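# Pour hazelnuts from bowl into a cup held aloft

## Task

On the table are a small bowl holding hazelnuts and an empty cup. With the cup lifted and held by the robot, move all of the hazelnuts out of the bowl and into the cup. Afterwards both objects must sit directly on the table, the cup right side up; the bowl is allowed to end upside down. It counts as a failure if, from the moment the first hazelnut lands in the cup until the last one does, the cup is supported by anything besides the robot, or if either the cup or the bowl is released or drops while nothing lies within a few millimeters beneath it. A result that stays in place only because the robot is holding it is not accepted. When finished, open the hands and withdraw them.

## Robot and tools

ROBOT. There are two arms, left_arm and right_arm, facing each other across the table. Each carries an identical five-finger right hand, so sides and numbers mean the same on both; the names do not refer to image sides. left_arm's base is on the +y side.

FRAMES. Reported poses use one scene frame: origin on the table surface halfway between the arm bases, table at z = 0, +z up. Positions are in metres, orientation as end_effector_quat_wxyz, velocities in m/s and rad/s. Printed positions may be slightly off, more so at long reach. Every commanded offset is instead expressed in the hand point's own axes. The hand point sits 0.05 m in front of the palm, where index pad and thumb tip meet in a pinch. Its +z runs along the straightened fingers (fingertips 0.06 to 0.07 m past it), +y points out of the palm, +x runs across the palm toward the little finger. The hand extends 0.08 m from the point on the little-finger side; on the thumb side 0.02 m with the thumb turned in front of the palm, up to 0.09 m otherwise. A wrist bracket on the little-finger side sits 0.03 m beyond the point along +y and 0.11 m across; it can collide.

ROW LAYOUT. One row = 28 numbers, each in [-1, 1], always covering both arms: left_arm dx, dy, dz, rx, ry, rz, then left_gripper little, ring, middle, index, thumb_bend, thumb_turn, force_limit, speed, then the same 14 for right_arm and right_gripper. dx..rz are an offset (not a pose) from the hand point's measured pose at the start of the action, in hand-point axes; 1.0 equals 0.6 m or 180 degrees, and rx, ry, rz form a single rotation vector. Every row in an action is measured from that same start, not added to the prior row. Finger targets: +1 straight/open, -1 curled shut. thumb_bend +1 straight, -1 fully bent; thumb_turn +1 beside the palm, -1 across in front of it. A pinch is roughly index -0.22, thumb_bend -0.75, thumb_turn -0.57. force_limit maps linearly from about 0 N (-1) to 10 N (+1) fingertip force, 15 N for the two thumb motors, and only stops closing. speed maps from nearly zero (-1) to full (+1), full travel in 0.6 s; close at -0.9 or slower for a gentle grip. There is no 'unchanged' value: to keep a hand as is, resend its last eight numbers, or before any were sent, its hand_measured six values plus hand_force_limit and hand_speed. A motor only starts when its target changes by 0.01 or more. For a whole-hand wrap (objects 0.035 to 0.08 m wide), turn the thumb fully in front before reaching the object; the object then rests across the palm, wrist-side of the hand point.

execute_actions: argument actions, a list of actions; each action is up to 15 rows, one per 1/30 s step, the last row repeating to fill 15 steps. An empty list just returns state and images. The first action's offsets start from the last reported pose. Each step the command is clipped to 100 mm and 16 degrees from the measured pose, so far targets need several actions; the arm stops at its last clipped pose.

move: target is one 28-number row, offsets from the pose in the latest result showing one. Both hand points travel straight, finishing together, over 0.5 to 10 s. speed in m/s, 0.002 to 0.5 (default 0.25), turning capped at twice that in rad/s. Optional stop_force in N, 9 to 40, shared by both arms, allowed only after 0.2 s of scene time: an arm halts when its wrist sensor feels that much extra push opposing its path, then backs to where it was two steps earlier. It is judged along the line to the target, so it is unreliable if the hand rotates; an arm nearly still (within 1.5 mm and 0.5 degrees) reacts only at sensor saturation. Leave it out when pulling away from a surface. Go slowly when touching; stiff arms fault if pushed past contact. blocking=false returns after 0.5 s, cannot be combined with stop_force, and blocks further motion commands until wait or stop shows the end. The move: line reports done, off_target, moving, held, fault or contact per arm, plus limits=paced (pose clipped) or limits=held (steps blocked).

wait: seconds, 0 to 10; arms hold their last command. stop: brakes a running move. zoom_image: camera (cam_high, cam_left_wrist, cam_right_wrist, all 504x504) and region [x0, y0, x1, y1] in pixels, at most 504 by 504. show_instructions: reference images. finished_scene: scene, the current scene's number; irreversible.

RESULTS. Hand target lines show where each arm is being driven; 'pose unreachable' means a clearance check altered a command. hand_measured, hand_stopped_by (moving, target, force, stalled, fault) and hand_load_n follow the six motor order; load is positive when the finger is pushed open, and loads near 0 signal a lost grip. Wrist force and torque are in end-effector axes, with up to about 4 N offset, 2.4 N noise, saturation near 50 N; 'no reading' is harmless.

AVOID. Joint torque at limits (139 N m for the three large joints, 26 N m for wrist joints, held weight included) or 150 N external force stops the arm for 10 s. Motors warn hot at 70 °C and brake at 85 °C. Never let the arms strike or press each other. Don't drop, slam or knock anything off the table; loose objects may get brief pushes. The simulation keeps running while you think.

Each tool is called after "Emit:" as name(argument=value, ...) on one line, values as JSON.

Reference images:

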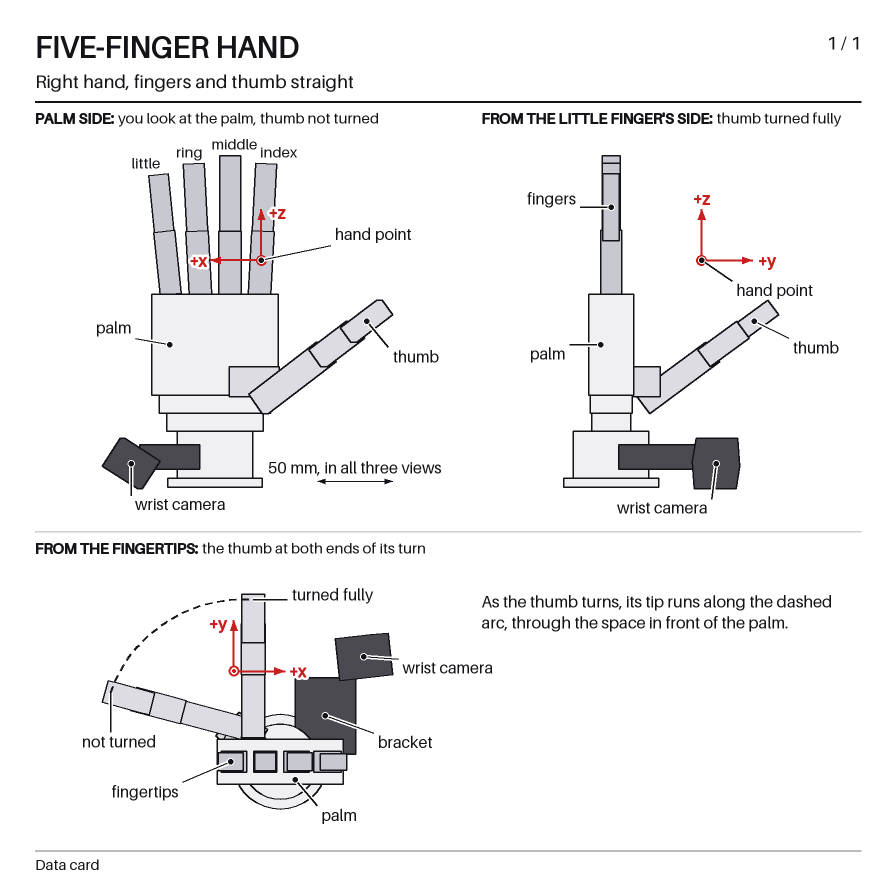

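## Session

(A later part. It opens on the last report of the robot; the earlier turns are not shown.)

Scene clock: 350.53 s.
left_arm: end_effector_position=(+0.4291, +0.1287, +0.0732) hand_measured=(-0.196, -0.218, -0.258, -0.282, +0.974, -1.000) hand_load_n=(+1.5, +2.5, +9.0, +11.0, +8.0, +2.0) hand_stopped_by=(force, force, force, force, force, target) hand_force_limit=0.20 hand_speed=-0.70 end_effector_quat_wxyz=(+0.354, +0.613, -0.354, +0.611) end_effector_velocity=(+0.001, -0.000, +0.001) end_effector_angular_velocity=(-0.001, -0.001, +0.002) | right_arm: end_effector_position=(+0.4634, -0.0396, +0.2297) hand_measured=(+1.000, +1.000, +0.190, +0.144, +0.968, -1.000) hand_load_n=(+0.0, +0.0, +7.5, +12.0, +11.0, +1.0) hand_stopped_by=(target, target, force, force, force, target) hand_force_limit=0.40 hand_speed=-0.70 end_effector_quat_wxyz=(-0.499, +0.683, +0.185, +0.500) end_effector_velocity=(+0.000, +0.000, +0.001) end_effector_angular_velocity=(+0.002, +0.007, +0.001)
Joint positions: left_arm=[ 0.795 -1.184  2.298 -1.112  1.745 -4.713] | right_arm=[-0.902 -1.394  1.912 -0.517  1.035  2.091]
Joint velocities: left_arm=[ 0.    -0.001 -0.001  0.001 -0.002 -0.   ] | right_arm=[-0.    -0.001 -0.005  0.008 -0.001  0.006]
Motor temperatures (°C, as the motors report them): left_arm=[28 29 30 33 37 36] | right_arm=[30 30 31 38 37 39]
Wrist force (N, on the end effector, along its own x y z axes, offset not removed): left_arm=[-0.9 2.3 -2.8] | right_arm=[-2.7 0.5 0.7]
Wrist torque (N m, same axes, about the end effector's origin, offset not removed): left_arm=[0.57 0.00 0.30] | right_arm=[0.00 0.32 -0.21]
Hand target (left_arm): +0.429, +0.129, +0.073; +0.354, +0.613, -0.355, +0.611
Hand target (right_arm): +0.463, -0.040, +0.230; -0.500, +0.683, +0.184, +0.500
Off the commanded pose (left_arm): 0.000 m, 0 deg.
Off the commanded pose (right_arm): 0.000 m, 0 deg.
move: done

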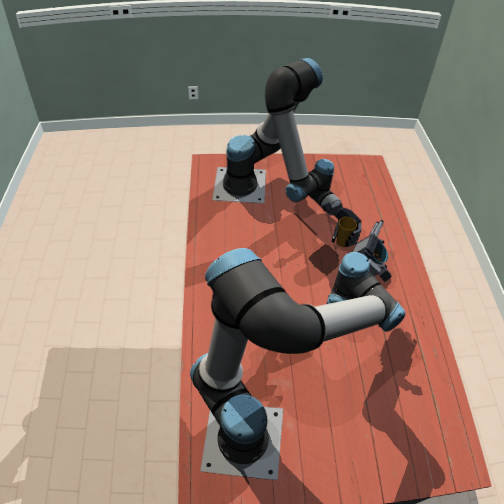

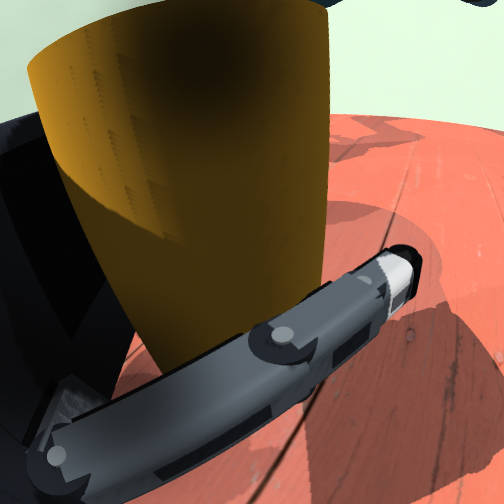

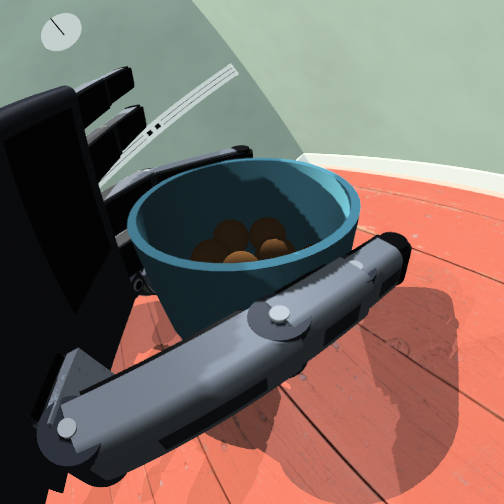

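Emit:
move(target=[0,0.0127,0.1688,0,0,0,-0.6,-0.6,-0.6,-0.6,-0.6,-1,0.2,-0.7,-0.0982,-0.17,0.1853,0,0,0,1,1,-0.6,-0.6,-0.6,-1,0.4,-0.7], speed=0.1)

Scene clock: 374.67 s.
left_arm: end_effector_position=(+0.4729, +0.0373, +0.0732) hand_measured=(-0.196, -0.218, -0.258, -0.282, +0.974, -1.000) hand_load_n=(+1.5, +2.5, +9.0, +11.0, +8.0, +2.0) hand_stopped_by=(force, force, force, force, force, target) hand_force_limit=0.20 hand_speed=-0.70 end_effector_quat_wxyz=(+0.354, +0.613, -0.355, +0.611) end_effector_velocity=(+0.001, -0.001, +0.000) end_effector_angular_velocity=(-0.001, +0.000, +0.001) | right_arm: end_effector_position=(+0.4170, +0.1153, +0.2291) hand_measured=(+1.000, +1.000, +0.190, +0.144, +0.968, -1.000) hand_load_n=(+0.0, +0.0, +7.5, +12.0, +11.0, +1.0) hand_stopped_by=(target, target, force, force, force, target) hand_force_limit=0.40 hand_speed=-0.70 end_effector_quat_wxyz=(-0.500, +0.683, +0.184, +0.500) end_effector_velocity=(+0.001, +0.002, -0.001) end_effector_angular_velocity=(-0.000, +0.001, -0.002)
Joint positions: left_arm=[ 0.737 -1.055  2.046 -0.989  1.687 -4.713] | right_arm=[-0.579 -1.17   1.613 -0.441  1.357  2.092]
Joint velocities: left_arm=[-0.     0.002 -0.004  0.001 -0.001 -0.001] | right_arm=[ 0.002  0.005 -0.006  0.002  0.004  0.001]
Motor temperatures (°C, as the motors report them): left_arm=[28 29 30 33 37 36] | right_arm=[30 30 31 38 37 39]
Wrist force (N, on the end effector, along its own x y z axes, offset not removed): left_arm=[-0.1 1.9 -1.5] | right_arm=[-1.1 1.2 -2.2]
Wrist torque (N m, same axes, about the end effector's origin, offset not removed): left_arm=[0.48 -0.04 0.34] | right_arm=[0.32 0.07 0.04]
Hand target (left_arm): +0.473, +0.037, +0.073; +0.354, +0.613, -0.355, +0.611
Hand target (right_arm): +0.417, +0.116, +0.229; -0.500, +0.683, +0.184, +0.500
Off the commanded pose (left_arm): 0.000 m, 0 deg.
Off the commanded pose (right_arm): 0.000 m, 0 deg.
move: done

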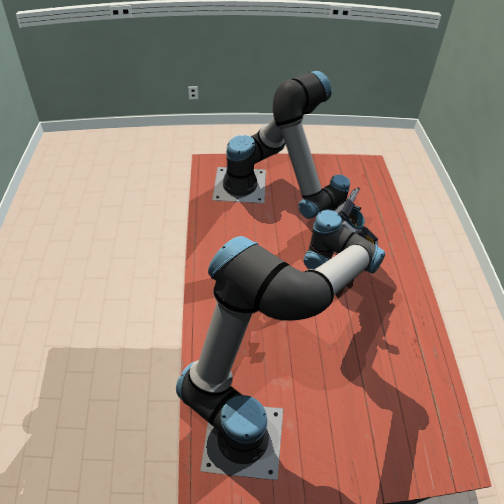

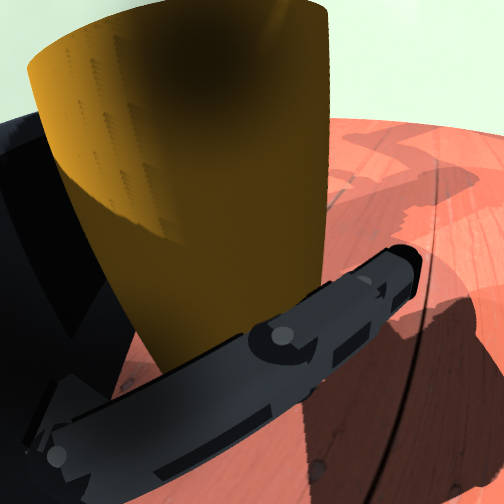

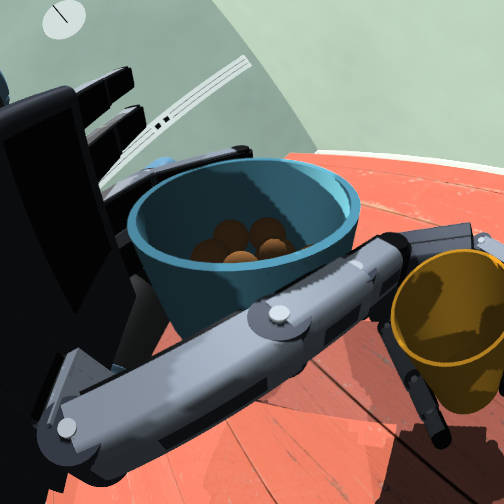

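Emit:
zoom_image(camera="cam_right_wrist", region=[324, 200, 504, 440])

Region (324, 200, 504, 440) of cam_right_wrist's 504x504 image, scaled by 2.100, with more detail than that image has; it fills the left 378 columns of this view, and the rest is white.

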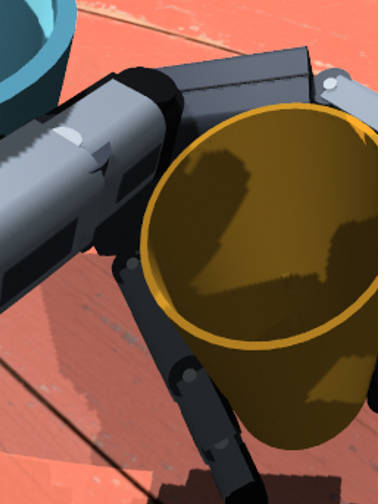

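Emit:
move(target=[0,0,0,0,0,0,-0.6,-0.6,-0.6,-0.6,-0.6,-1,0.2,-0.7,-0.0048,0.0182,0,0,0,0.2222,1,1,-0.6,-0.6,-0.6,-1,0.4,-0.7], speed=0.15)

Scene clock: 404.80 s.
left_arm: end_effector_position=(+0.4729, +0.0373, +0.0732) hand_measured=(-0.196, -0.218, -0.258, -0.282, +0.974, -1.000) hand_load_n=(+1.5, +2.5, +9.0, +11.0, +8.0, +2.0) hand_stopped_by=(force, force, force, force, force, target) hand_force_limit=0.20 hand_speed=-0.70 end_effector_quat_wxyz=(+0.354, +0.613, -0.355, +0.611) end_effector_velocity=(-0.001, -0.001, -0.000) end_effector_angular_velocity=(+0.000, +0.001, -0.002) | right_arm: end_effector_position=(+0.4239, +0.1112, +0.2212) hand_measured=(+1.000, +1.000, +0.190, +0.144, +0.968, -1.000) hand_load_n=(+0.0, +0.0, +7.5, +12.0, +11.0, +0.5) hand_stopped_by=(target, target, force, force, force, target) hand_force_limit=0.40 hand_speed=-0.70 end_effector_quat_wxyz=(-0.640, +0.705, -0.060, +0.299) end_effector_velocity=(+0.000, +0.000, +0.000) end_effector_angular_velocity=(+0.007, +0.008, +0.000)
Joint positions: left_arm=[ 0.737 -1.055  2.046 -0.989  1.687 -4.713] | right_arm=[-0.678 -1.172  1.608 -0.435  1.258  2.789]
Joint velocities: left_arm=[-0.001  0.     0.     0.     0.001 -0.001] | right_arm=[-0.002 -0.     0.001 -0.003 -0.002  0.012]
Motor temperatures (°C, as the motors report them): left_arm=[28 29 30 33 38 36] | right_arm=[30 30 31 38 37 39]
Wrist force (N, on the end effector, along its own x y z axes, offset not removed): left_arm=[-0.3 1.4 -4.3] | right_arm=[-0.1 0.5 1.5]
Wrist torque (N m, same axes, about the end effector's origin, offset not removed): left_arm=[0.62 -0.07 0.20] | right_arm=[-0.12 -0.15 0.16]
Hand target (left_arm): +0.473, +0.037, +0.073; +0.354, +0.613, -0.355, +0.611
Hand target (right_arm): +0.424, +0.111, +0.221; -0.640, +0.705, -0.060, +0.299
Off the commanded pose (left_arm): 0.000 m, 0 deg.
Off the commanded pose (right_arm): 0.000 m, 0 deg.
move: done

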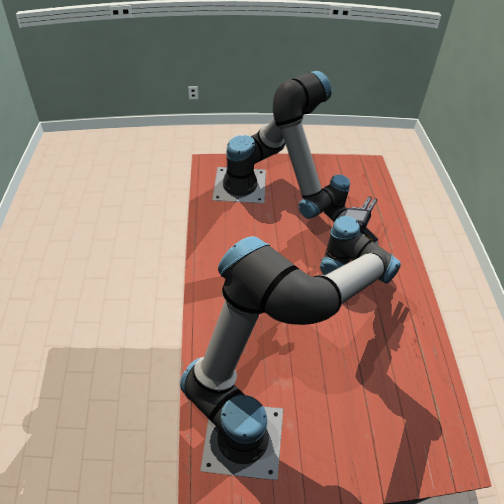

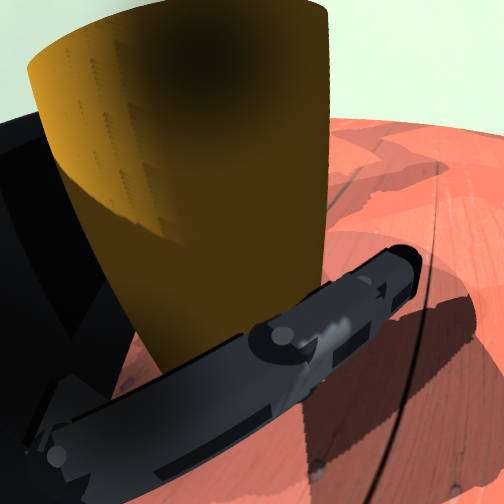

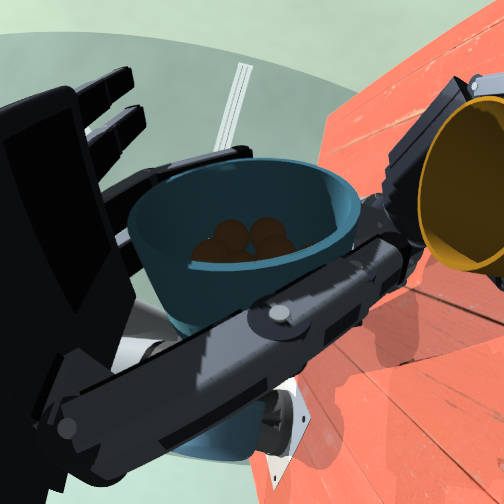

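Emit:
zoom_image(camera="cam_right_wrist", region=[120, 130, 380, 300])

Emit:
zoom_image(camera="cam_right_wrist", region=[324, 60, 504, 320])

Region (120, 130, 380, 300) of cam_right_wrist's 504x504 image, scaled by 1.938, with more detail than that image has; it fills the top 330 rows of this view, and the rest is white.

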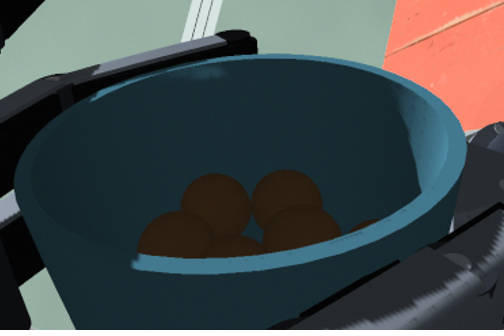

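Region (324, 60, 504, 320) of cam_right_wrist's 504x504 image, scaled by 1.938, with more detail than that image has; it fills the left 349 columns of this view, and the rest is white.

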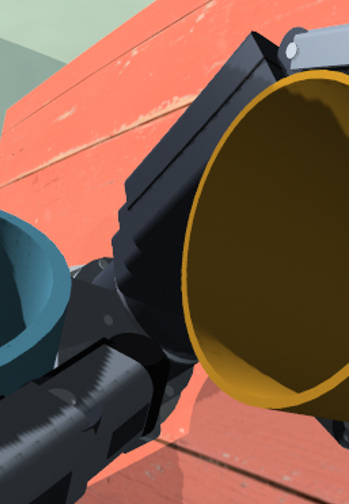

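Emit:
move(target=[0.1645,-0.0361,0.0625,0,0.1684,0.0972,-0.6,-0.6,-0.6,-0.6,-0.6,-1,0.2,-0.7,0.0262,-0.072,0,0,0,0,1,1,-0.6,-0.6,-0.6,-1,0.4,-0.7], speed=0.12)

Scene clock: 485.23 s.
left_arm: end_effector_position=(+0.5103, +0.0154, +0.1716) hand_measured=(-0.196, -0.218, -0.258, -0.282, +0.974, -1.000) hand_load_n=(+1.5, +2.5, +9.0, +11.0, +8.0, +2.0) hand_stopped_by=(force, force, force, force, force, target) hand_force_limit=0.20 hand_speed=-0.70 end_effector_quat_wxyz=(+0.338, +0.372, -0.338, +0.795) end_effector_velocity=(+0.000, -0.001, +0.002) end_effector_angular_velocity=(-0.007, -0.011, -0.001) | right_arm: end_effector_position=(+0.4238, +0.1114, +0.2671) hand_measured=(+1.000, +1.000, +0.190, +0.144, +0.968, -1.000) hand_load_n=(+0.0, +0.0, +7.5, +12.0, +11.0, +0.5) hand_stopped_by=(target, target, force, force, force, target) hand_force_limit=0.40 hand_speed=-0.70 end_effector_quat_wxyz=(-0.640, +0.705, -0.060, +0.299) end_effector_velocity=(+0.000, -0.000, +0.000) end_effector_angular_velocity=(-0.000, +0.001, -0.001)
Joint positions: left_arm=[ 0.785 -0.978  2.02  -1.573  1.792 -4.505] | right_arm=[-0.677 -1.212  1.539 -0.326  1.259  2.789]
Joint velocities: left_arm=[ 0.001  0.004 -0.003 -0.012  0.004  0.003] | right_arm=[-0.001 -0.    -0.002  0.003 -0.     0.001]
Motor temperatures (°C, as the motors report them): left_arm=[28 29 30 33 38 36] | right_arm=[30 30 31 38 37 39]
Wrist force (N, on the end effector, along its own x y z axes, offset not removed): left_arm=[-0.1 1.3 -0.7] | right_arm=[0.4 0.2 -1.0]
Wrist torque (N m, same axes, about the end effector's origin, offset not removed): left_arm=[0.34 -0.19 0.23] | right_arm=[-0.04 -0.15 0.08]
Hand target (left_arm): +0.510, +0.015, +0.172; +0.338, +0.372, -0.338, +0.796
Hand target (right_arm): +0.424, +0.111, +0.267; -0.640, +0.705, -0.060, +0.299
Off the commanded pose (left_arm): 0.000 m, 0 deg.
Off the commanded pose (right_arm): 0.000 m, 0 deg.
move: done

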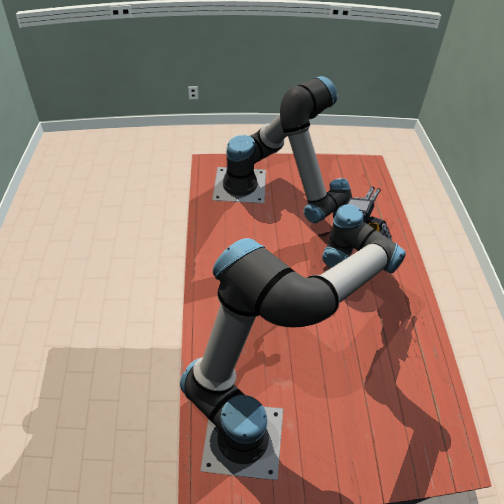

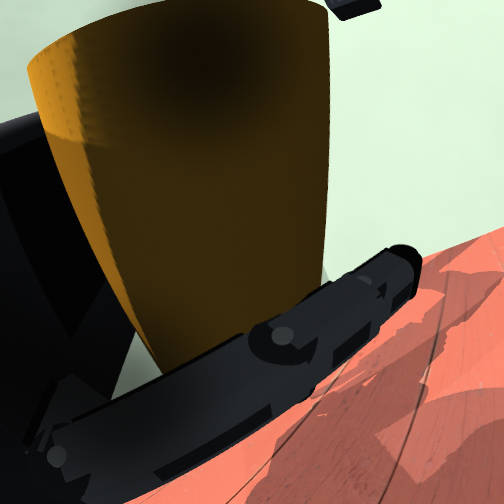

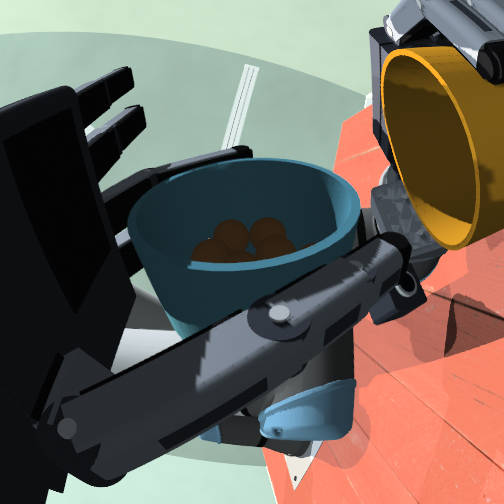

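Emit:
zoom_image(camera="cam_right_wrist", region=[304, 20, 504, 300])

Emit:
zoom_image(camera="cam_high", region=[300, 170, 420, 280])

Region (304, 20, 504, 300) of cam_right_wrist's 504x504 image, scaled by 1.800, with more detail than that image has; it fills the left 360 columns of this view, and the rest is white.

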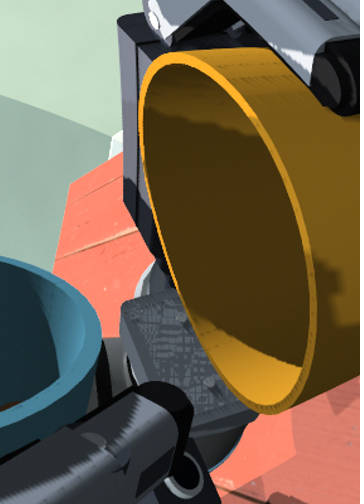

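Region (300, 170, 420, 280) of cam_high's 504x504 image, scaled by 4.200, with more detail than that image has; it fills the top 462 rows of this view, and the rest is white.

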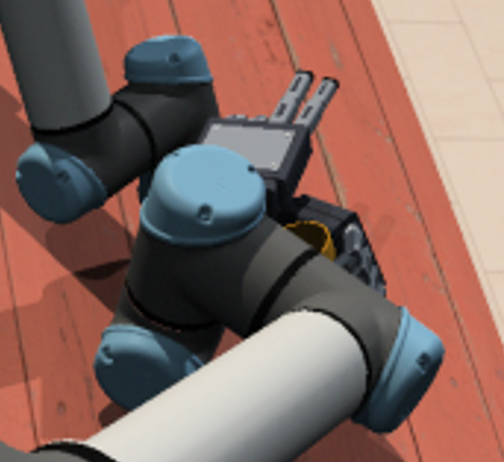

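Emit:
move(target=[0,0,0,0,0,0,-0.6,-0.6,-0.6,-0.6,-0.6,-1,0.2,-0.7,0.0195,0.0045,0,0,0,0.0667,1,1,-0.6,-0.6,-0.6,-1,0.4,-0.7], speed=0.07)

Scene clock: 512.80 s.
left_arm: end_effector_position=(+0.5103, +0.0154, +0.1716) hand_measured=(-0.196, -0.218, -0.258, -0.282, +0.974, -1.000) hand_load_n=(+1.5, +2.5, +9.0, +11.0, +8.0, +2.0) hand_stopped_by=(force, force, force, force, force, target) hand_force_limit=0.20 hand_speed=-0.70 end_effector_quat_wxyz=(+0.338, +0.372, -0.338, +0.795) end_effector_velocity=(+0.000, +0.000, +0.000) end_effector_angular_velocity=(-0.001, -0.001, +0.001) | right_arm: end_effector_position=(+0.4341, +0.1055, +0.2686) hand_measured=(+1.000, +1.000, +0.190, +0.144, +0.968, -1.000) hand_load_n=(+0.0, +0.0, +7.5, +11.5, +11.0, +0.5) hand_stopped_by=(target, target, force, force, force, target) hand_force_limit=0.40 hand_speed=-0.70 end_effector_quat_wxyz=(-0.668, +0.695, -0.133, +0.231) end_effector_velocity=(+0.002, -0.001, +0.001) end_effector_angular_velocity=(+0.006, +0.010, -0.002)
Joint positions: left_arm=[ 0.785 -0.978  2.02  -1.573  1.792 -4.505] | right_arm=[-0.724 -1.205  1.535 -0.328  1.212  2.997]
Joint velocities: left_arm=[ 0.    -0.     0.    -0.001 -0.001  0.   ] | right_arm=[-0.005 -0.001  0.     0.    -0.003  0.011]
Motor temperatures (°C, as the motors report them): left_arm=[28 29 30 33 38 36] | right_arm=[30 30 31 38 37 39]
Wrist force (N, on the end effector, along its own x y z axes, offset not removed): left_arm=[-2.3 1.3 -1.6] | right_arm=[2.1 1.9 -0.9]
Wrist torque (N m, same axes, about the end effector's origin, offset not removed): left_arm=[0.36 0.25 0.15] | right_arm=[0.23 -0.36 0.19]
Hand target (left_arm): +0.510, +0.015, +0.172; +0.338, +0.372, -0.338, +0.795
Hand target (right_arm): +0.434, +0.105, +0.269; +0.668, -0.695, +0.133, -0.231
Off the commanded pose (left_arm): 0.000 m, 0 deg.
Off the commanded pose (right_arm): 0.000 m, 0 deg.
move: done

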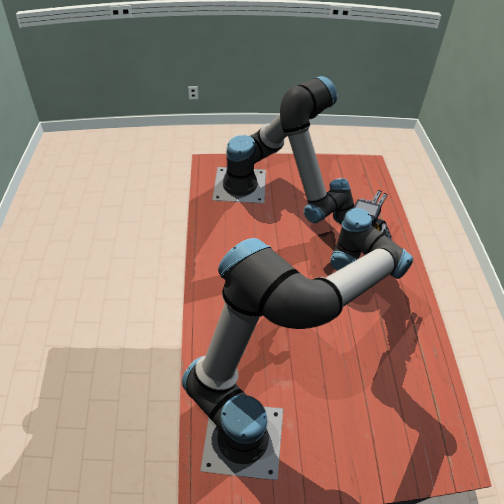

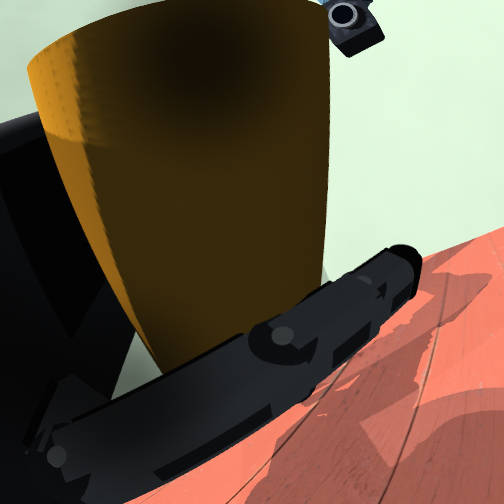

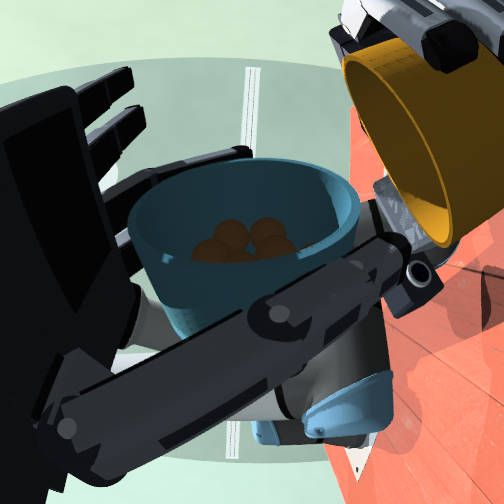

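Emit:
zoom_image(camera="cam_right_wrist", region=[290, 30, 504, 300])

Region (290, 30, 504, 300) of cam_right_wrist's 504x504 image, scaled by 1.867, with more detail than that image has; it fills the left 399 columns of this view, and the rest is white.

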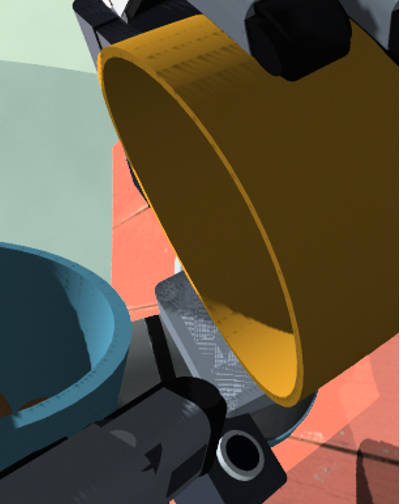

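Emit:
move(target=[0,0,0,0,0,0,-0.6,-0.6,-0.6,-0.6,-0.6,-1,0.2,-0.7,0.0158,-0.0005,0,0,0,0.0556,1,1,-0.6,-0.6,-0.6,-1,0.4,-0.7], speed=0.05)

Scene clock: 529.60 s.
left_arm: end_effector_position=(+0.5103, +0.0154, +0.1716) hand_measured=(-0.196, -0.218, -0.258, -0.282, +0.974, -1.000) hand_load_n=(+1.0, +2.5, +9.0, +11.0, +8.0, +2.0) hand_stopped_by=(force, force, force, force, force, target) hand_force_limit=0.20 hand_speed=-0.70 end_effector_quat_wxyz=(+0.338, +0.372, -0.338, +0.795) end_effector_velocity=(-0.000, -0.001, -0.000) end_effector_angular_velocity=(+0.000, +0.001, -0.001) | right_arm: end_effector_position=(+0.4421, +0.1009, +0.2702) hand_measured=(+1.000, +1.000, +0.190, +0.144, +0.968, -1.000) hand_load_n=(+0.0, +0.0, +7.5, +11.5, +11.0, +0.5) hand_stopped_by=(target, target, force, force, force, target) hand_force_limit=0.40 hand_speed=-0.70 end_effector_quat_wxyz=(+0.685, -0.681, +0.193, -0.172) end_effector_velocity=(+0.001, -0.000, +0.000) end_effector_angular_velocity=(+0.006, +0.010, -0.000)
Joint positions: left_arm=[ 0.785 -0.978  2.02  -1.573  1.792 -4.505] | right_arm=[-0.759 -1.197  1.531 -0.332  1.177  3.17 ]
Joint velocities: left_arm=[-0.001  0.    -0.001  0.001  0.    -0.   ] | right_arm=[-0.002  0.001 -0.001 -0.    -0.002  0.012]
Motor temperatures (°C, as the motors report them): left_arm=[28 29 30 33 38 36] | right_arm=[30 30 31 38 37 39]
Wrist force (N, on the end effector, along its own x y z axes, offset not removed): left_arm=[-0.8 2.8 -3.2] | right_arm=[0.2 2.0 -1.1]
Wrist torque (N m, same axes, about the end effector's origin, offset not removed): left_arm=[0.68 -0.03 0.17] | right_arm=[0.48 -0.04 0.17]
Hand target (left_arm): +0.510, +0.015, +0.172; +0.338, +0.372, -0.338, +0.795
Hand target (right_arm): +0.442, +0.101, +0.270; +0.685, -0.681, +0.193, -0.172
Off the commanded pose (left_arm): 0.000 m, 0 deg.
Off the commanded pose (right_arm): 0.000 m, 0 deg.
move: done

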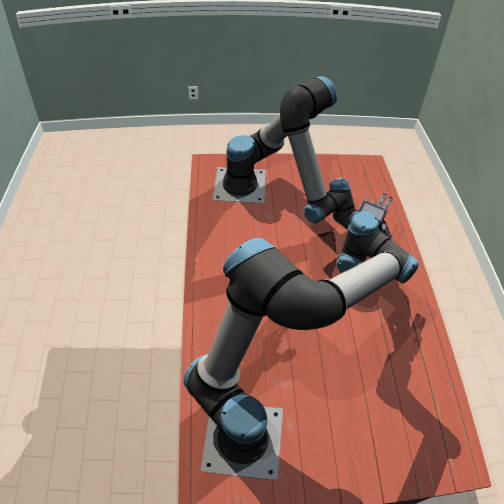

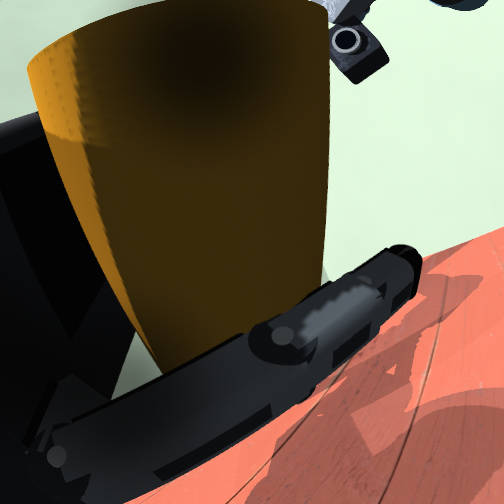

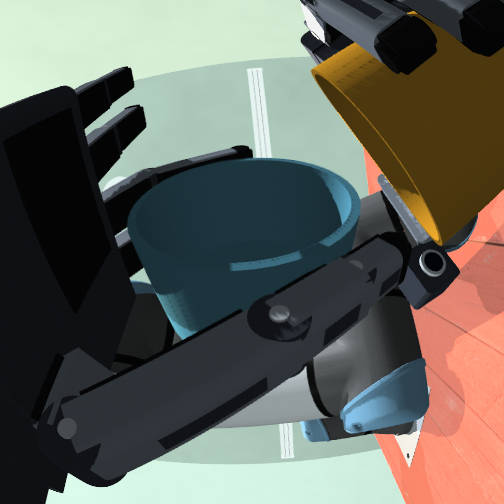

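Emit:
zoom_image(camera="cam_high", region=[270, 150, 490, 370])

Emit:
zoom_image(camera="cam_right_wrist", region=[200, 40, 504, 300])

Region (270, 150, 490, 370) of cam_high's 504x504 image, scaled by 2.291, with more detail than that image has.

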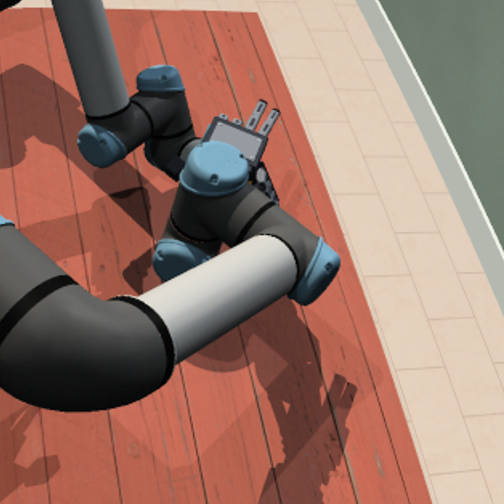

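Region (200, 40, 504, 300) of cam_right_wrist's 504x504 image, scaled by 1.658, with more detail than that image has; it fills the top 431 rows of this view, and the rest is white.

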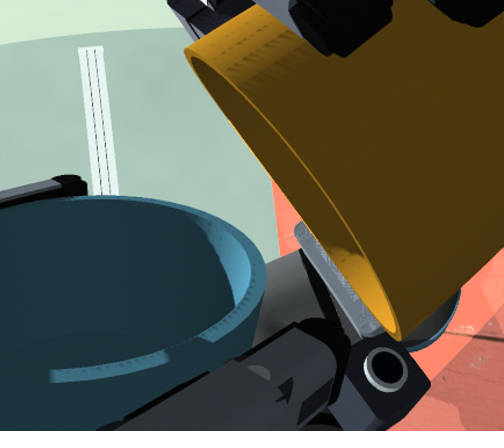

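Emit:
move(target=[0,0,0,0,0,0,-0.6,-0.6,-0.6,-0.6,-0.6,-1,0.2,-0.7,0.0206,-0.0037,0,0,0,0.1111,1,1,-0.6,-0.6,-0.6,-1,0.4,-0.7], speed=0.08)

Scene clock: 549.27 s.
left_arm: end_effector_position=(+0.5103, +0.0154, +0.1716) hand_measured=(-0.196, -0.218, -0.258, -0.282, +0.974, -1.000) hand_load_n=(+1.0, +2.5, +9.0, +11.0, +8.0, +2.0) hand_stopped_by=(force, force, force, force, force, target) hand_force_limit=0.20 hand_speed=-0.70 end_effector_quat_wxyz=(+0.338, +0.372, -0.338, +0.795) end_effector_velocity=(-0.000, -0.000, -0.000) end_effector_angular_velocity=(+0.000, -0.000, -0.001) | right_arm: end_effector_position=(+0.4528, +0.0946, +0.2721) hand_measured=(+1.000, +1.000, +0.190, +0.144, +0.968, -1.000) hand_load_n=(+0.0, +0.0, +7.5, +11.5, +11.0, +0.0) hand_stopped_by=(target, target, force, force, force, target) hand_force_limit=0.40 hand_speed=-0.70 end_effector_quat_wxyz=(+0.705, -0.637, +0.307, -0.051) end_effector_velocity=(+0.001, -0.001, +0.001) end_effector_angular_velocity=(+0.007, +0.009, -0.002)
Joint positions: left_arm=[ 0.785 -0.978  2.02  -1.573  1.792 -4.505] | right_arm=[-0.812 -1.175  1.534 -0.357  1.124  3.518]
Joint velocities: left_arm=[-0.001 -0.     0.    -0.     0.     0.   ] | right_arm=[-0.003  0.     0.001 -0.002 -0.002  0.012]
Motor temperatures (°C, as the motors report them): left_arm=[28 29 30 33 38 36] | right_arm=[30 30 31 38 37 39]
Wrist force (N, on the end effector, along its own x y z axes, offset not removed): left_arm=[-1.8 2.3 -2.2] | right_arm=[3.4 0.6 0.5]
Wrist torque (N m, same axes, about the end effector's origin, offset not removed): left_arm=[0.57 0.13 0.20] | right_arm=[0.10 -0.57 0.13]
Hand target (left_arm): +0.510, +0.015, +0.172; +0.338, +0.372, -0.338, +0.795
Hand target (right_arm): +0.453, +0.095, +0.272; +0.705, -0.637, +0.308, -0.051
Off the commanded pose (left_arm): 0.000 m, 0 deg.
Off the commanded pose (right_arm): 0.000 m, 0 deg.
move: done

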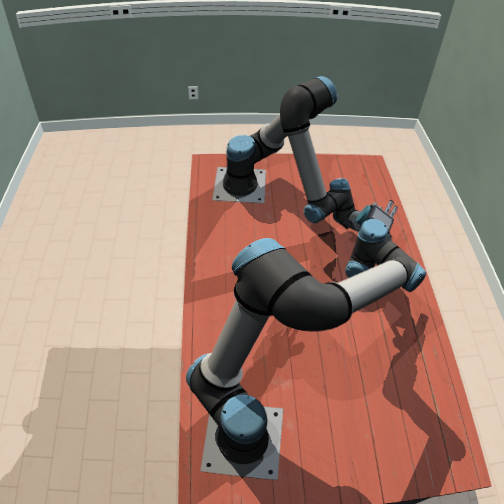

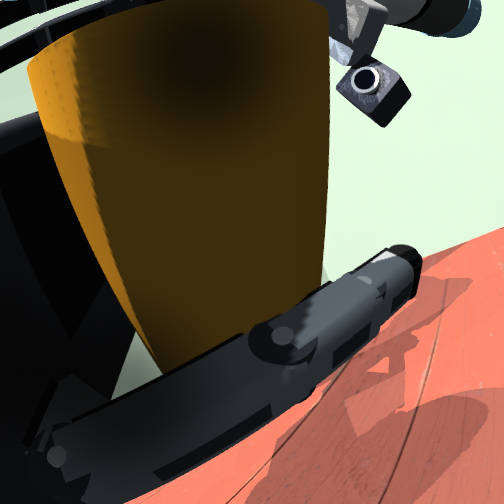

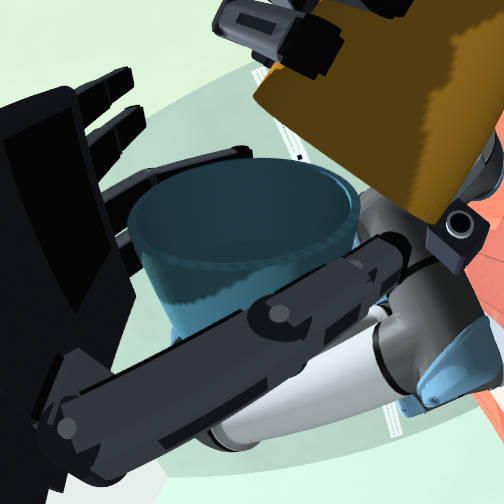

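Emit:
move(target=[-0.0038,0.0312,-0.054,0,-0.1203,-0.0694,-0.6,-0.6,-0.6,-0.6,-0.6,-1,0.2,-0.7,0.0235,-0.022,0,0,0,0.1389,1,1,-0.6,-0.6,-0.6,-1,0.4,-0.7], speed=0.12)

Scene clock: 562.27 s.
left_arm: end_effector_position=(+0.4849, +0.0302, +0.1484) hand_measured=(-0.196, -0.218, -0.258, -0.282, +0.974, -1.000) hand_load_n=(+1.0, +2.5, +9.0, +11.0, +8.0, +2.0) hand_stopped_by=(force, force, force, force, force, target) hand_force_limit=0.20 hand_speed=-0.70 end_effector_quat_wxyz=(+0.353, +0.549, -0.353, +0.671) end_effector_velocity=(-0.000, +0.000, -0.001) end_effector_angular_velocity=(+0.007, +0.011, -0.000) | right_arm: end_effector_position=(+0.4683, +0.0856, +0.2792) hand_measured=(+1.000, +1.000, +0.190, +0.144, +0.968, -1.000) hand_load_n=(+0.0, +0.0, +7.5, +11.5, +11.0, +0.0) hand_stopped_by=(target, target, force, force, force, target) hand_force_limit=0.40 hand_speed=-0.70 end_effector_quat_wxyz=(+0.699, -0.556, +0.438, +0.102) end_effector_velocity=(+0.001, -0.001, +0.001) end_effector_angular_velocity=(+0.008, +0.012, -0.001)
Joint positions: left_arm=[ 0.747 -1.148  2.038 -1.04   1.703 -4.645] | right_arm=[-0.866 -1.143  1.538 -0.393  1.071  3.953]
Joint velocities: left_arm=[-0.    -0.004 -0.003  0.019 -0.    -0.005] | right_arm=[-0.002 -0.     0.001 -0.002 -0.001  0.015]
Motor temperatures (°C, as the motors report them): left_arm=[28 29 30 33 38 36] | right_arm=[30 30 31 38 37 39]
Wrist force (N, on the end effector, along its own x y z axes, offset not removed): left_arm=[-1.6 1.3 -3.5] | right_arm=[-1.9 1.7 -1.3]
Wrist torque (N m, same axes, about the end effector's origin, offset not removed): left_arm=[0.47 0.14 0.11] | right_arm=[0.45 0.26 -0.22]
Hand target (left_arm): +0.485, +0.030, +0.148; +0.353, +0.549, -0.353, +0.670
Hand target (right_arm): +0.468, +0.086, +0.279; +0.699, -0.556, +0.438, +0.103
Off the commanded pose (left_arm): 0.000 m, 0 deg.
Off the commanded pose (right_arm): 0.000 m, 0 deg.
move: done

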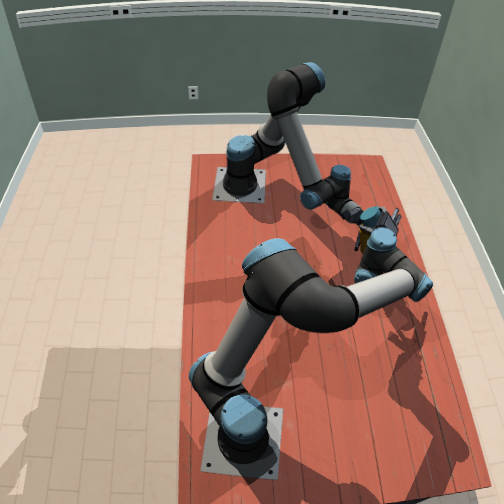

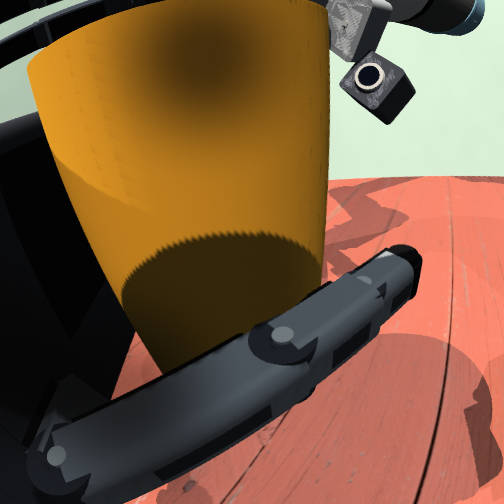

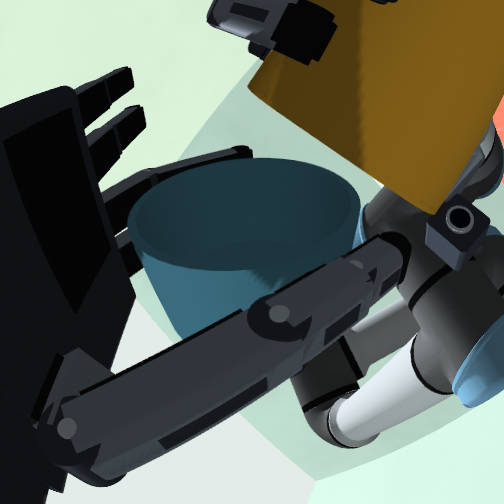

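Emit:
move(target=[-0.1087,0.0093,-0.2075,0,-0.0481,-0.0278,-0.6,-0.6,-0.6,-0.6,-0.6,-1,0.2,-0.7,0.0298,-0.1064,-0.1858,0,0,-0.7594,1,1,-0.6,-0.6,-0.6,-1,0.4,-0.7], speed=0.4)

Scene clock: 600.70 s.
left_arm: end_effector_position=(+0.4293, +0.1289, +0.0651) hand_measured=(-0.196, -0.218, -0.258, -0.282, +0.974, -1.000) hand_load_n=(+1.5, +2.5, +9.0, +11.0, +8.0, +2.0) hand_stopped_by=(force, force, force, force, force, target) hand_force_limit=0.20 hand_speed=-0.70 end_effector_quat_wxyz=(+0.354, +0.613, -0.354, +0.611) end_effector_velocity=(-0.001, +0.000, -0.001) end_effector_angular_velocity=(+0.001, +0.002, -0.001) | right_arm: end_effector_position=(+0.4635, -0.0399, +0.3104) hand_measured=(+1.000, +1.000, +0.190, +0.144, +0.968, -1.000) hand_load_n=(+0.0, +0.0, +7.5, +12.0, +11.0, +1.0) hand_stopped_by=(target, target, force, force, force, target) hand_force_limit=0.40 hand_speed=-0.70 end_effector_quat_wxyz=(-0.353, +0.612, +0.355, +0.612) end_effector_velocity=(-0.000, -0.001, +0.000) end_effector_angular_velocity=(-0.007, -0.012, +0.000)
Joint positions: left_arm=[ 0.795 -1.161  2.3   -1.138  1.746 -4.713] | right_arm=[-0.853 -1.463  1.839 -0.374  1.083  1.568]
Joint velocities: left_arm=[-0.001  0.     0.001  0.001  0.    -0.001] | right_arm=[-0.    -0.001  0.002 -0.002 -0.001 -0.014]
Motor temperatures (°C, as the motors report them): left_arm=[28 29 30 33 38 36] | right_arm=[30 30 31 38 37 39]
Wrist force (N, on the end effector, along its own x y z axes, offset not removed): left_arm=[0.1 -0.1 -2.7] | right_arm=[-2.5 -1.4 -0.4]
Wrist torque (N m, same axes, about the end effector's origin, offset not removed): left_arm=[0.32 -0.03 0.15] | right_arm=[-0.13 0.17 -0.14]
Hand target (left_arm): +0.429, +0.129, +0.065; +0.354, +0.613, -0.354, +0.611
Hand target (right_arm): +0.463, -0.040, +0.310; -0.353, +0.612, +0.355, +0.612
Off the commanded pose (left_arm): 0.000 m, 0 deg.
Off the commanded pose (right_arm): 0.000 m, 0 deg.
move: done

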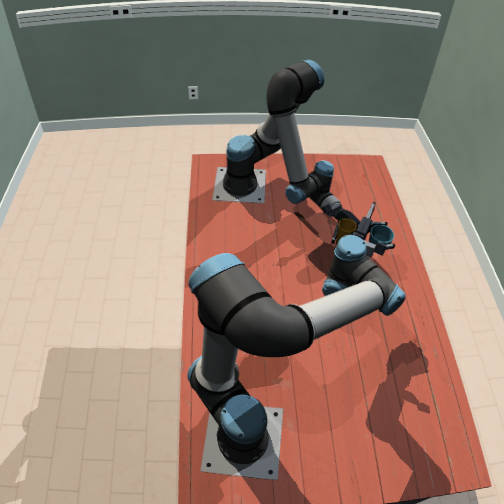

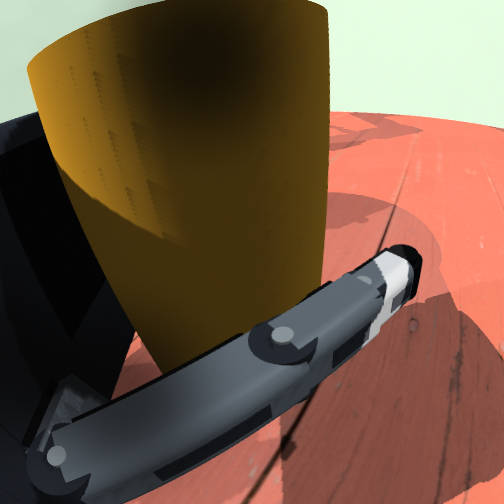

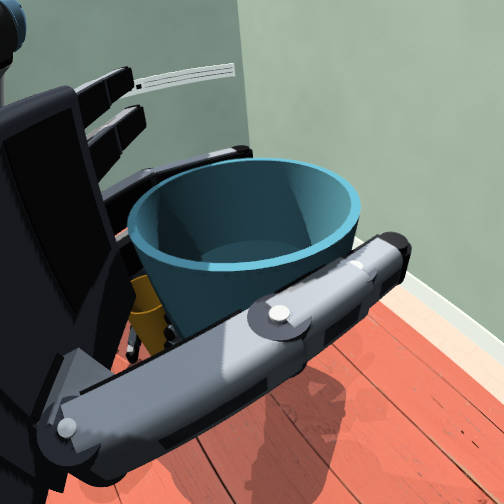

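Emit:
zoom_image(camera="cam_high", region=[290, 160, 450, 320])

Region (290, 160, 450, 320) of cam_high's 504x504 image, scaled by 3.150, with more detail than that image has.

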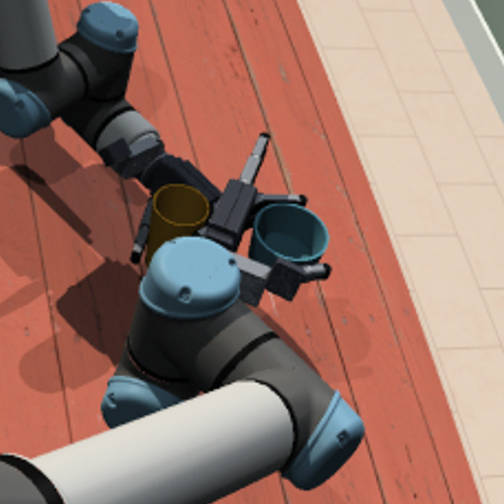

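Emit:
move(target=[-0.0418,0,0,0,0,0,-0.6,-0.6,-0.6,-0.6,-0.6,-1,0.2,-0.7,-0.4773,0,0,0,0,0,1,1,-0.6,-0.6,-0.6,-1,0.4,-0.7], speed=0.22)

Scene clock: 612.67 s.
left_arm: end_effector_position=(+0.4293, +0.1289, +0.0401) hand_measured=(-0.196, -0.218, -0.258, -0.282, +0.974, -1.000) hand_load_n=(+1.5, +2.5, +9.0, +11.0, +8.0, +2.0) hand_stopped_by=(force, force, force, force, force, target) hand_force_limit=0.20 hand_speed=-0.70 end_effector_quat_wxyz=(+0.354, +0.613, -0.354, +0.611) end_effector_velocity=(+0.000, +0.000, -0.000) end_effector_angular_velocity=(+0.000, +0.000, +0.000) | right_arm: end_effector_position=(+0.4634, -0.0409, +0.0244) hand_measured=(+1.000, +1.000, +0.190, +0.144, +0.968, -1.000) hand_load_n=(+0.0, +0.0, +7.5, +12.0, +11.0, +1.0) hand_stopped_by=(target, target, force, force, force, target) hand_force_limit=0.40 hand_speed=-0.70 end_effector_quat_wxyz=(-0.353, +0.612, +0.355, +0.612) end_effector_velocity=(+0.000, +0.001, -0.002) end_effector_angular_velocity=(+0.002, -0.002, +0.001)
Joint positions: left_arm=[ 0.796 -1.088  2.304 -1.215  1.746 -4.713] | right_arm=[-0.855 -0.96   2.094 -1.132  1.081  1.568]
Joint velocities: left_arm=[ 0.     0.001 -0.    -0.     0.     0.   ] | right_arm=[ 0.002  0.007 -0.002 -0.008  0.     0.001]
Motor temperatures (°C, as the motors report them): left_arm=[28 29 30 33 38 36] | right_arm=[30 30 31 38 37 39]
Wrist force (N, on the end effector, along its own x y z axes, offset not removed): left_arm=[-2.3 1.4 -1.7] | right_arm=[-2.5 -1.2 -1.4]
Wrist torque (N m, same axes, about the end effector's origin, offset not removed): left_arm=[0.43 0.17 0.09] | right_arm=[-0.02 0.37 -0.15]
Hand target (left_arm): +0.429, +0.129, +0.040; +0.354, +0.613, -0.354, +0.611
Hand target (right_arm): +0.463, -0.041, +0.024; -0.353, +0.612, +0.355, +0.612
Off the commanded pose (left_arm): 0.000 m, 0 deg.
Off the commanded pose (right_arm): 0.001 m, 0 deg.
move: done

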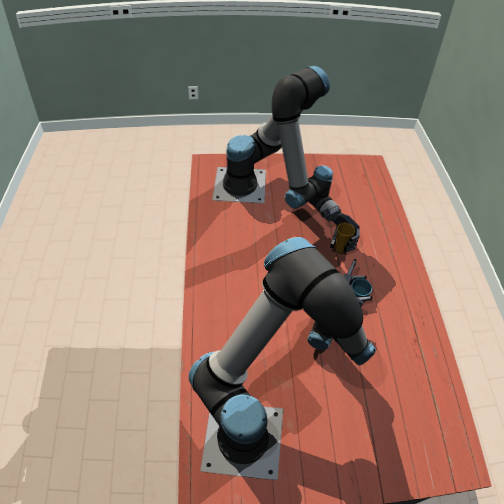

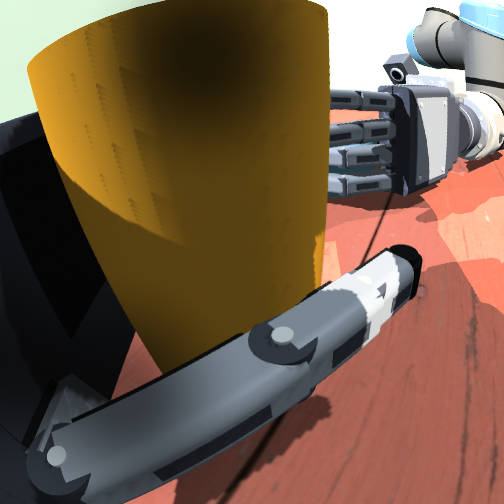

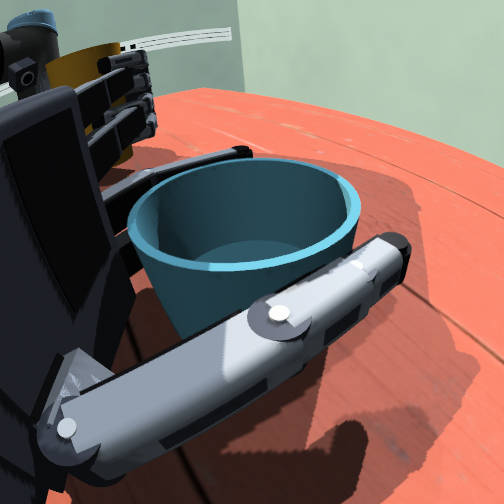

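Emit:
zoom_image(camera="cam_high", region=[260, 150, 460, 350])

Emit:
zoom_image(camera="cam_high", region=[320, 205, 390, 310])

Emit:
zoom_image(camera="cam_high", region=[280, 300, 504, 504])

Region (260, 150, 460, 350) of cam_high's 504x504 image, scaled by 2.520, with more detail than that image has.

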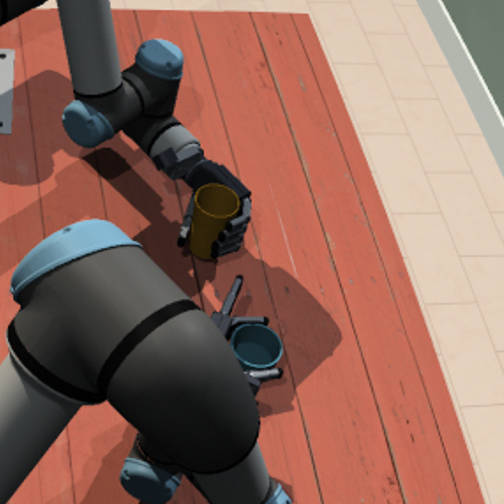

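Region (320, 205, 390, 310) of cam_high's 504x504 image, scaled by 4.800, with more detail than that image has.

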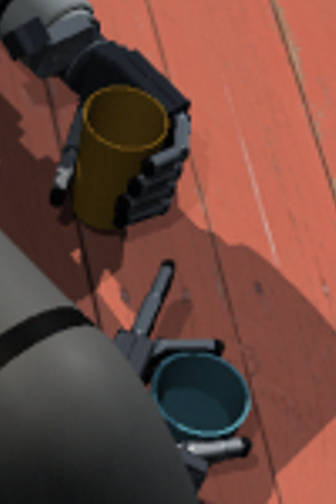

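Region (280, 300, 504, 504) of cam_high's 504x504 image, scaled by 2.250, with more detail than that image has; it fills the top 459 rows of this view, and the rest is white.

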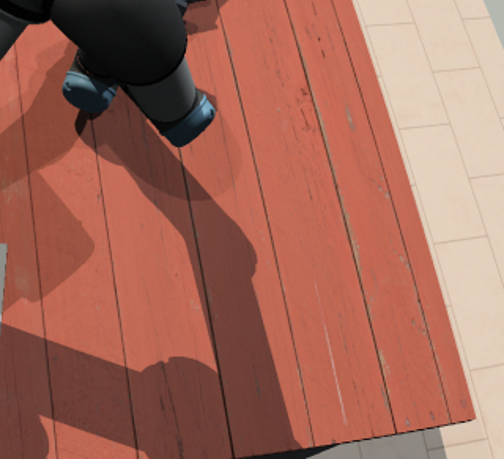

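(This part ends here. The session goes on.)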